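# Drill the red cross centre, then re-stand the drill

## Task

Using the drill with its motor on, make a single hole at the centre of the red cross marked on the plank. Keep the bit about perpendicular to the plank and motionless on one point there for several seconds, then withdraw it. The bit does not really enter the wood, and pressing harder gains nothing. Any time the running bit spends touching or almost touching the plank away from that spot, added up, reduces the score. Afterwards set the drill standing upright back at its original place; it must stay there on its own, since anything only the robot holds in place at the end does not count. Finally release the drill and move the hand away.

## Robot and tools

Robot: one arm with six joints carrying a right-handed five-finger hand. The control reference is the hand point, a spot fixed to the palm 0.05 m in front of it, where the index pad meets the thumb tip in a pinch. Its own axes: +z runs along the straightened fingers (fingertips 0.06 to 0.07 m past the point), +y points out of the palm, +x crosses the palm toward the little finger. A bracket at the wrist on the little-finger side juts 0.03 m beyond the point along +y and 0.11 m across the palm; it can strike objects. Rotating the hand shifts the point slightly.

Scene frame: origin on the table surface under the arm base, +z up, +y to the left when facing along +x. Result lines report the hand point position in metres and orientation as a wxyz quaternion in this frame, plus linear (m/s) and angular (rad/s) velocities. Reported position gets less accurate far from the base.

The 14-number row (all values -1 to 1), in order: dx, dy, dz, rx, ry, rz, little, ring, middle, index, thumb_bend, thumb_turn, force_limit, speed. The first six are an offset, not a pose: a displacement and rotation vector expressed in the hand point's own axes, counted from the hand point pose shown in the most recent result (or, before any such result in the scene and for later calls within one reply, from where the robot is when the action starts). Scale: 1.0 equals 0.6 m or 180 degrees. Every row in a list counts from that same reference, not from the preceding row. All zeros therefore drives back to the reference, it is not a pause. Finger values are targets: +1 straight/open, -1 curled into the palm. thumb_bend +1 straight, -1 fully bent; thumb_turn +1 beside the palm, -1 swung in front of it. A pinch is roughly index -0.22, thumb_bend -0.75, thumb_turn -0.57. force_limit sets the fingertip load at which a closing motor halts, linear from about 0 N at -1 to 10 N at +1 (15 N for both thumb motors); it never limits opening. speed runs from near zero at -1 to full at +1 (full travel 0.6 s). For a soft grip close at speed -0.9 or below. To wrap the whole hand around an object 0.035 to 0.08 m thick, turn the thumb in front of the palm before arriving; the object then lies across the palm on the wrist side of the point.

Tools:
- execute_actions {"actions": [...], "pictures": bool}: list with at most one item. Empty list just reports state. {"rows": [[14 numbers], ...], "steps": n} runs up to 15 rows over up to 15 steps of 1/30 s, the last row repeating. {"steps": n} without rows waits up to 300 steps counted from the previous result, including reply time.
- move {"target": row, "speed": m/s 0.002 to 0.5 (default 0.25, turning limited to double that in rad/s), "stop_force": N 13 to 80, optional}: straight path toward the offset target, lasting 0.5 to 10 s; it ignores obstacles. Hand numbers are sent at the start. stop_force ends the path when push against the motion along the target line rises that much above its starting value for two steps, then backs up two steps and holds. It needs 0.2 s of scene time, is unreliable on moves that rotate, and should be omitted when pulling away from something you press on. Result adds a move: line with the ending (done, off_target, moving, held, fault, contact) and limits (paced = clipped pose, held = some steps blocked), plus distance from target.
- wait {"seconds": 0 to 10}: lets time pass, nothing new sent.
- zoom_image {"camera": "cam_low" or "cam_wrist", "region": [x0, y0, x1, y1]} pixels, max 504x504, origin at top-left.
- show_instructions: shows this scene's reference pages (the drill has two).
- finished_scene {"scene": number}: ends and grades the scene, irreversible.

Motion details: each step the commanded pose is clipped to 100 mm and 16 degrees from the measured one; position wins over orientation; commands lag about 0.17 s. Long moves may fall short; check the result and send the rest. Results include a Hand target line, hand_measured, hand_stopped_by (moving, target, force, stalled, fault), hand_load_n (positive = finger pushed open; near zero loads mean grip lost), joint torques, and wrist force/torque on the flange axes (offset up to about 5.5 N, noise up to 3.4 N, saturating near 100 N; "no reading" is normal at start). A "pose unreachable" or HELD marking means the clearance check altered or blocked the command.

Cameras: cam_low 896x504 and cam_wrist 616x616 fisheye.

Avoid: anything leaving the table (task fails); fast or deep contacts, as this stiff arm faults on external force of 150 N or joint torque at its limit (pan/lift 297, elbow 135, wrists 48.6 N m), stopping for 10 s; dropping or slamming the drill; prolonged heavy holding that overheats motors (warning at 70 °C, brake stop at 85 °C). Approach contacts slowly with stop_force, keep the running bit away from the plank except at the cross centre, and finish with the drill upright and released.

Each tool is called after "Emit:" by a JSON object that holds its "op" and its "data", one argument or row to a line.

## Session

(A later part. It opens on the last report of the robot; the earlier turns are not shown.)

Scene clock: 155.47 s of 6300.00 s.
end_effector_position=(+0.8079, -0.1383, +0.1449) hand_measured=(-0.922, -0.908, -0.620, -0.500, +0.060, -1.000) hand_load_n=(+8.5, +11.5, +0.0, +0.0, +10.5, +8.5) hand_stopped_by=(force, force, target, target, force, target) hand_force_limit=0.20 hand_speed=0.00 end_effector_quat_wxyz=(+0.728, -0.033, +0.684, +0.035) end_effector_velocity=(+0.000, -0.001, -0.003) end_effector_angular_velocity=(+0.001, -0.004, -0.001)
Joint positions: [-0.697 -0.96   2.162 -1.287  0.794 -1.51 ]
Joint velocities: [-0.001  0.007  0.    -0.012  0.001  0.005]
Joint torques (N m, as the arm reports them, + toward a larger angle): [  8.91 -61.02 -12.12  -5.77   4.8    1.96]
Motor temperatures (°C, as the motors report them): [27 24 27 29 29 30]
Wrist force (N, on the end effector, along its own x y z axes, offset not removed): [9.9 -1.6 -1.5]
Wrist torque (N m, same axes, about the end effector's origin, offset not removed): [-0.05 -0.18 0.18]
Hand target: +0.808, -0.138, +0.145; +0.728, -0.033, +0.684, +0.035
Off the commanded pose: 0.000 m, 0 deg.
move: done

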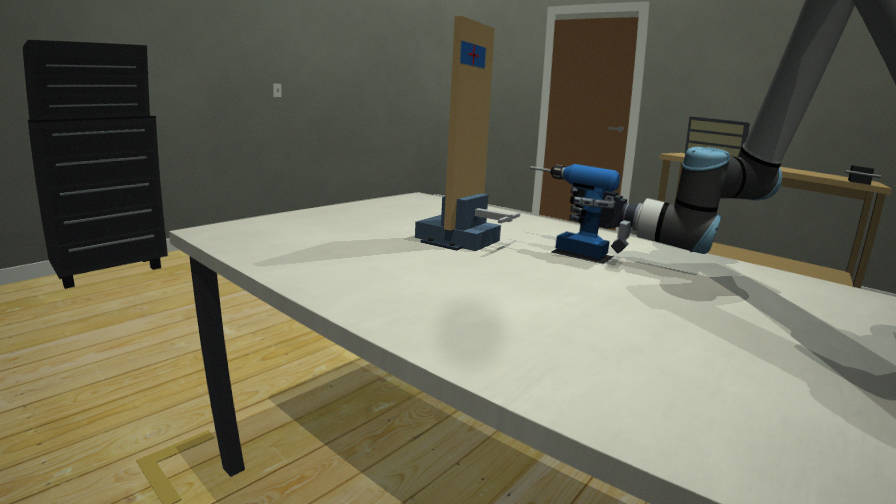

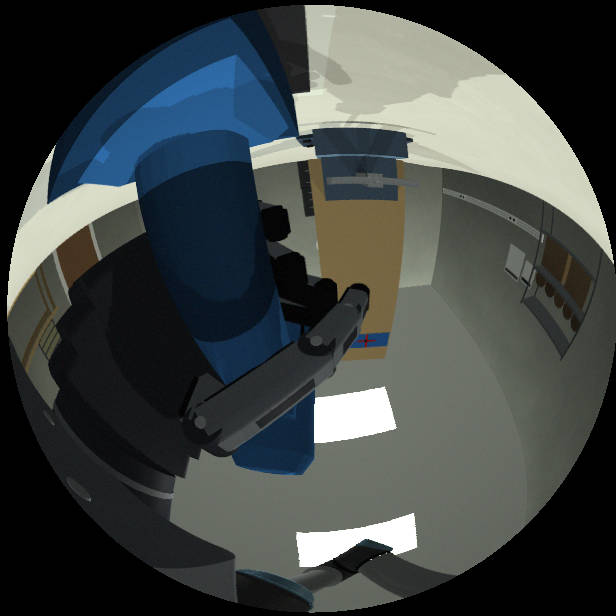

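Emit:
{"op": "move", "data": {
  "target": [0.025,0,-0.006,0,0,0,-0.98,-0.98,-0.62,-0.5,-0.3,-1,0.2,0],
  "speed": 0.004,
  "stop_force": 13
}}

Emit:
{"op": "zoom_image", "data": {
  "camera": "cam_low",
  "region": [520, 155, 680, 275]
}}

Scene clock: 161.43 s of 6300.00 s.
end_effector_position=(+0.8067, -0.1385, +0.1375) hand_measured=(-0.922, -0.908, -0.620, -0.500, +0.060, -1.000) hand_load_n=(+8.5, +12.0, +0.0, +0.0, +9.0, +9.5) hand_stopped_by=(force, force, target, target, force, target) hand_force_limit=0.20 hand_speed=0.00 end_effector_quat_wxyz=(+0.728, -0.033, +0.684, +0.035) end_effector_velocity=(-0.000, +0.000, -0.001) end_effector_angular_velocity=(+0.003, +0.004, -0.000)
Joint positions: [-0.699 -0.947  2.163 -1.302  0.792 -1.51 ]
Joint velocities: [-0.     0.     0.     0.005 -0.    -0.   ]
Joint torques (N m, as the arm reports them, + toward a larger angle): [ -7.38 -81.61  -6.76   1.34  -2.04  -2.04]
Motor temperatures (°C, as the motors report them): [27 24 27 29 29 30]
Wrist force (N, on the end effector, along its own x y z axes, offset not removed): [-5.3 -1.1 2.9]
Wrist torque (N m, same axes, about the end effector's origin, offset not removed): [-0.07 0.34 0.25]
Hand target: +0.807, -0.138, +0.138; +0.728, -0.033, +0.684, +0.034
Off the commanded pose: 0.008 m, 0 deg.
move: contact

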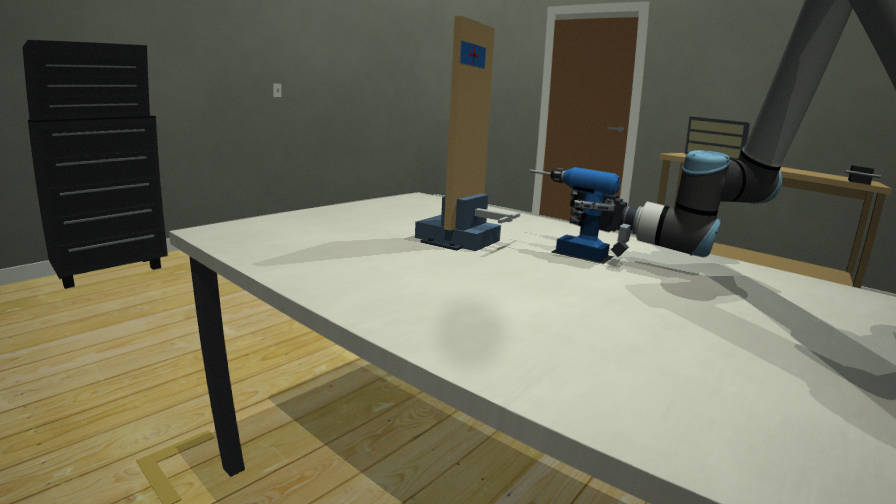

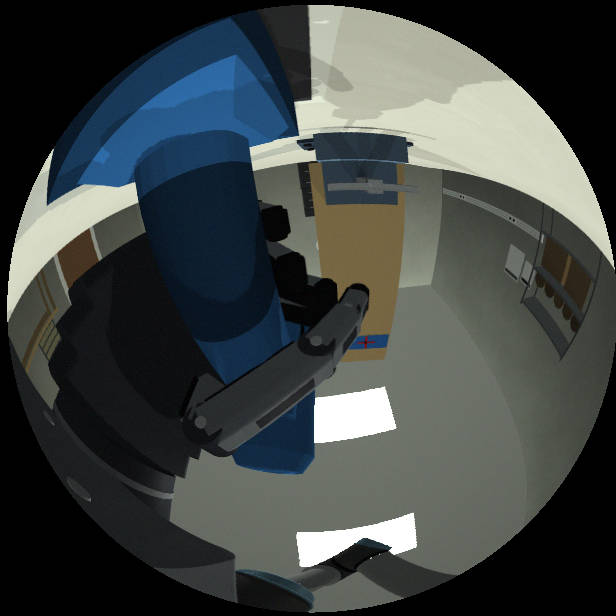

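Region (520, 155, 680, 275) of cam_low's 896x504 image, scaled by 3.150, with more detail than that image has; it fills the top 378 rows of this view, and the rest is white.

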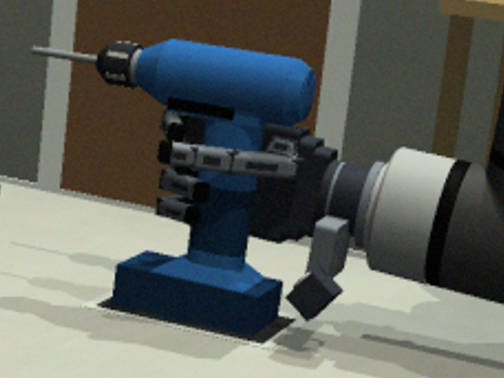

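Well within the outline. Release.

Emit:
{"op": "move", "data": {
  "target": [0,0,0,0,0,0,1,1,1,1,1,-1,0.2,-0.3],
  "speed": 0.01
}}

Emit:
{"op": "move", "data": {
  "target": [0.012,-0.012,-0.015,0,0,0,1,1,1,1,1,-1,0.2,-0.3],
  "speed": 0.03
}}

Emit:
{"op": "zoom_image", "data": {
  "camera": "cam_low",
  "region": [520, 155, 680, 275]
}}

Scene clock: 165.77 s of 6300.00 s.
end_effector_position=(+0.8067, -0.1385, +0.1375) hand_measured=(+1.000, +1.000, +1.000, +1.000, +1.000, -1.000) hand_load_n=(+0.0, +0.0, +0.0, +0.0, +0.0, +0.0) hand_stopped_by=(target, target, target, target, target, target) hand_force_limit=0.20 hand_speed=-0.30 end_effector_quat_wxyz=(+0.728, -0.033, +0.684, +0.035) end_effector_velocity=(+0.000, -0.000, -0.000) end_effector_angular_velocity=(+0.000, +0.000, -0.000)
Joint positions: [-0.699 -0.947  2.163 -1.302  0.792 -1.51 ]
Joint velocities: [-0.     0.001 -0.    -0.     0.     0.   ]
Joint torques (N m, as the arm reports them, + toward a larger angle): [-11.28 -55.98  -8.17  -4.27  -3.16  -0.87]
Motor temperatures (°C, as the motors report them): [27 24 27 29 29 30]
Wrist force (N, on the end effector, along its own x y z axes, offset not removed): [-0.8 -5.4 2.5]
Wrist torque (N m, same axes, about the end effector's origin, offset not removed): [-0.71 -0.06 -0.23]
Hand target: +0.807, -0.138, +0.137; +0.728, -0.033, +0.684, +0.035
Off the commanded pose: 0.000 m, 0 deg.
move: done

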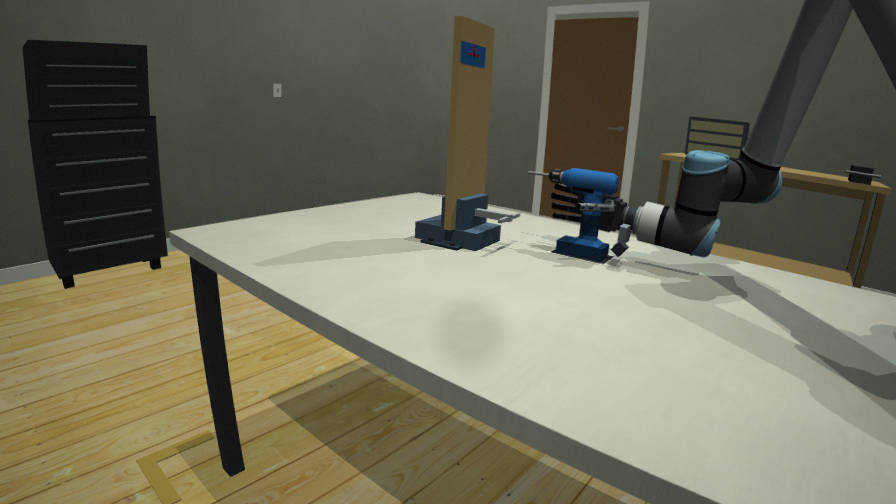

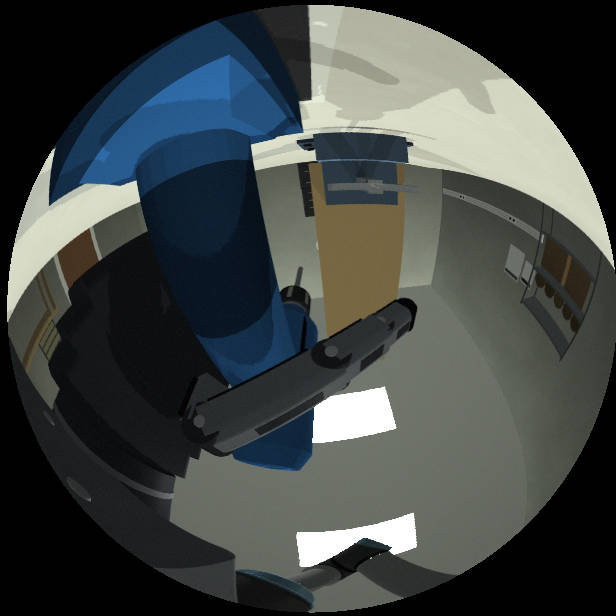

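Scene clock: 166.60 s of 6300.00 s.
end_effector_position=(+0.7991, -0.1463, +0.1299) hand_measured=(+1.000, +1.000, +1.000, +1.000, +1.000, -1.000) hand_load_n=(+0.0, +0.0, +0.0, +0.0, +0.0, +0.0) hand_stopped_by=(target, target, target, target, target, target) hand_force_limit=0.20 hand_speed=-0.30 end_effector_quat_wxyz=(+0.728, -0.033, +0.684, +0.035) end_effector_velocity=(-0.002, -0.000, -0.002) end_effector_angular_velocity=(+0.001, +0.001, +0.001)
Joint positions: [-0.718 -0.936  2.171 -1.322  0.773 -1.507]
Joint velocities: [-0.003  0.003  0.002 -0.004 -0.003  0.   ]
Joint torques (N m, as the arm reports them, + toward a larger angle): [-16.67 -54.74  -7.92  -4.21  -3.81   1.22]
Motor temperatures (°C, as the motors report them): [27 24 27 29 29 30]
Wrist force (N, on the end effector, along its own x y z axes, offset not removed): [2.3 -6.6 -0.3]
Wrist torque (N m, same axes, about the end effector's origin, offset not removed): [-0.94 -0.41 -0.16]
Hand target: +0.799, -0.146, +0.130; +0.728, -0.033, +0.684, +0.035
Off the commanded pose: 0.000 m, 0 deg.
move: done

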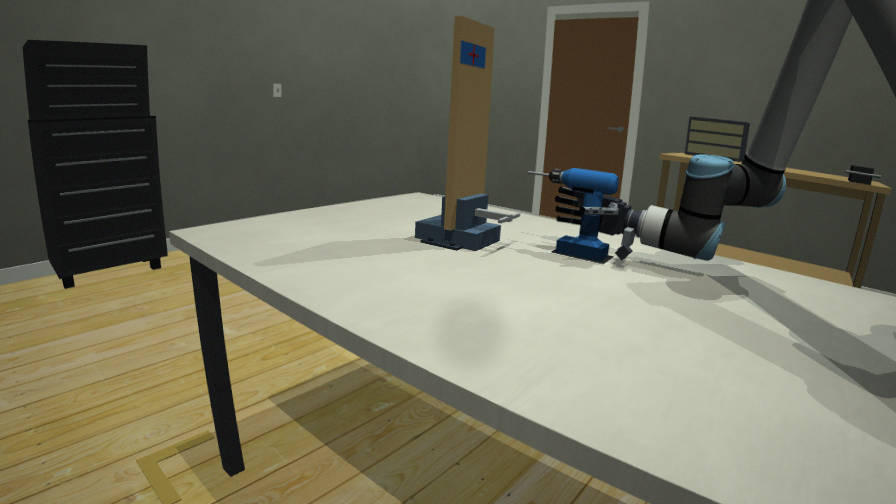

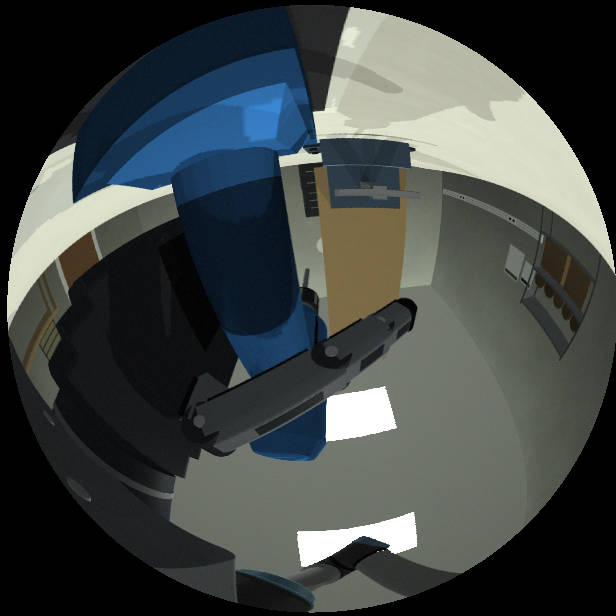

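Region (520, 155, 680, 275) of cam_low's 896x504 image, scaled by 3.150, with more detail than that image has; it fills the top 378 rows of this view, and the rest is white.

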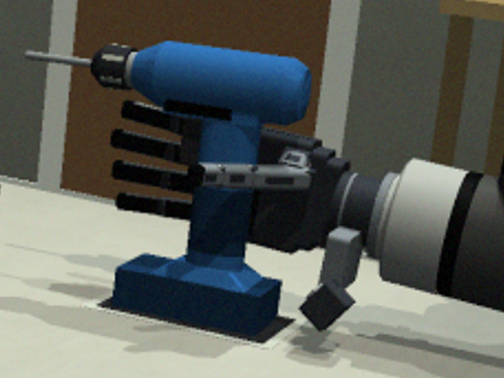

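Emit:
{"op": "move", "data": {
  "target": [-0.019,-0.04,-0.3,0,0,0,1,1,1,1,1,-1,0.2,-0.3],
  "speed": 0.1
}}

Emit:
{"op": "move", "data": {
  "target": [-0.2,-0.1,-0.05,0,0,0,1,1,1,1,1,-1,0.2,-0.3],
  "speed": 0.15
}}

Scene clock: 171.07 s of 6300.00 s.
end_effector_position=(+0.6222, -0.1874, +0.1303) hand_measured=(+1.000, +1.000, +1.000, +1.000, +1.000, -1.000) hand_load_n=(+0.0, +0.0, +0.0, +0.0, +0.0, +0.0) hand_stopped_by=(target, target, target, target, target, target) hand_force_limit=0.20 hand_speed=-0.30 end_effector_quat_wxyz=(+0.728, -0.033, +0.684, +0.035) end_effector_velocity=(-0.003, -0.001, +0.000) end_effector_angular_velocity=(+0.001, -0.001, -0.000)
Joint positions: [-1.049 -1.012  2.445 -1.576  0.445 -1.441]
Joint velocities: [-0.006 -0.     0.004 -0.008 -0.006  0.005]
Joint torques (N m, as the arm reports them, + toward a larger angle): [-10.19 -73.41  -0.41  -3.89  -3.84   0.83]
Motor temperatures (°C, as the motors report them): [27 24 27 29 29 30]
Wrist force (N, on the end effector, along its own x y z axes, offset not removed): [0.1 -1.7 -0.5]
Wrist torque (N m, same axes, about the end effector's origin, offset not removed): [-0.11 -0.03 -0.05]
Hand target: +0.622, -0.187, +0.130; +0.728, -0.033, +0.684, +0.035
Off the commanded pose: 0.000 m, 0 deg.
move: done

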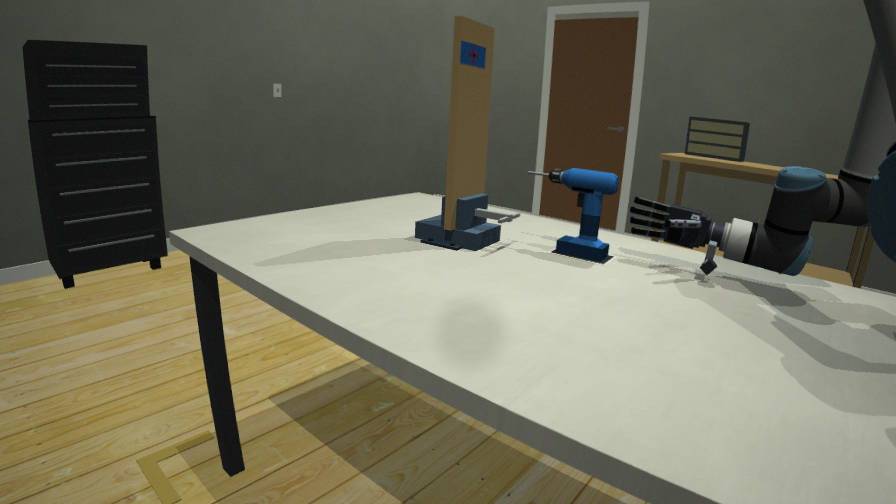

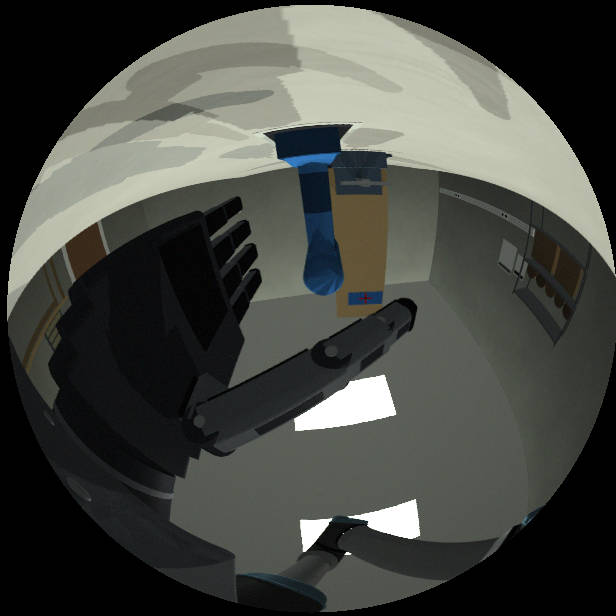

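Scene clock: 172.60 s of 6300.00 s.
end_effector_position=(+0.5908, -0.2503, +0.2481) hand_measured=(+1.000, +1.000, +1.000, +1.000, +1.000, -1.000) hand_load_n=(+0.0, +0.0, +0.0, +0.0, +0.0, +0.0) hand_stopped_by=(target, target, target, target, target, target) hand_force_limit=0.20 hand_speed=-0.30 end_effector_quat_wxyz=(+0.728, -0.033, +0.684, +0.035) end_effector_velocity=(-0.001, -0.000, +0.001) end_effector_angular_velocity=(+0.002, +0.002, +0.001)
Joint positions: [-1.18  -1.283  2.417 -1.334  0.315 -1.38 ]
Joint velocities: [-0.002 -0.004 -0.001  0.011 -0.003 -0.003]
Joint torques (N m, as the arm reports them, + toward a larger angle): [ -3.95 -60.84 -26.38   0.95  -3.45  -2.64]
Motor temperatures (°C, as the motors report them): [27 24 27 29 29 30]
Wrist force (N, on the end effector, along its own x y z axes, offset not removed): [-0.1 -2.7 2.5]
Wrist torque (N m, same axes, about the end effector's origin, offset not removed): [-0.50 -0.12 -0.25]
Hand target: +0.591, -0.250, +0.248; +0.728, -0.033, +0.684, +0.035
Off the commanded pose: 0.000 m, 0 deg.
move: done

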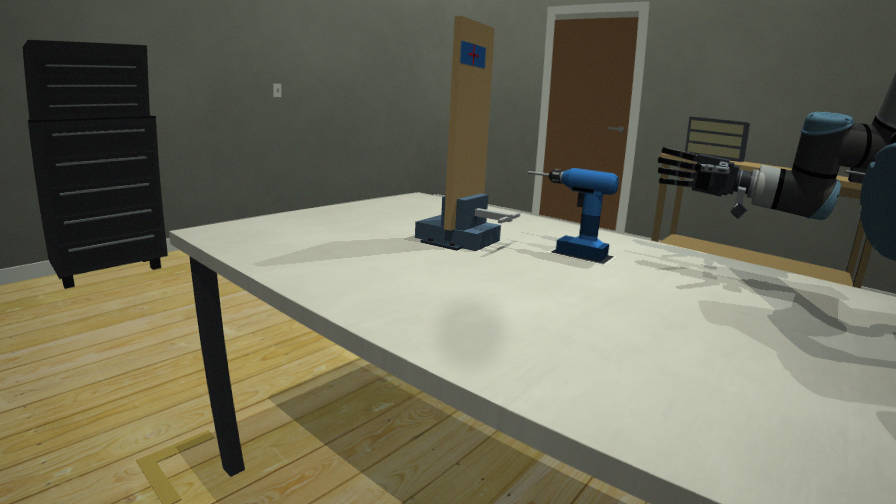

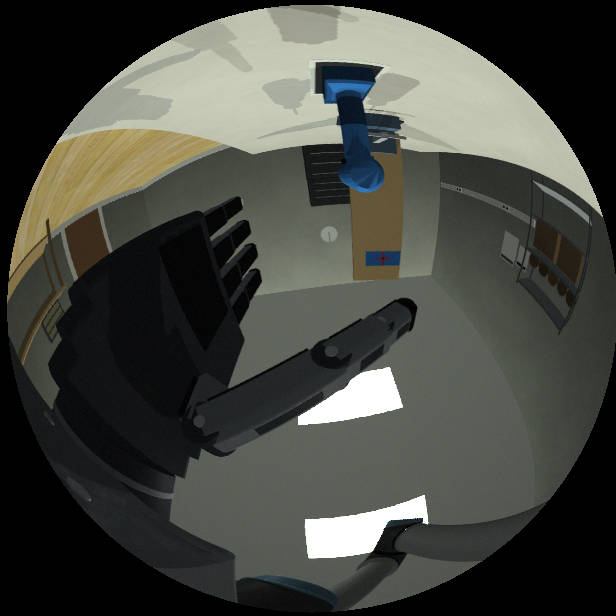

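Emit:
{"op": "finished_scene", "data": {
  "scene": 2
}}

The scene is finished: the task was done.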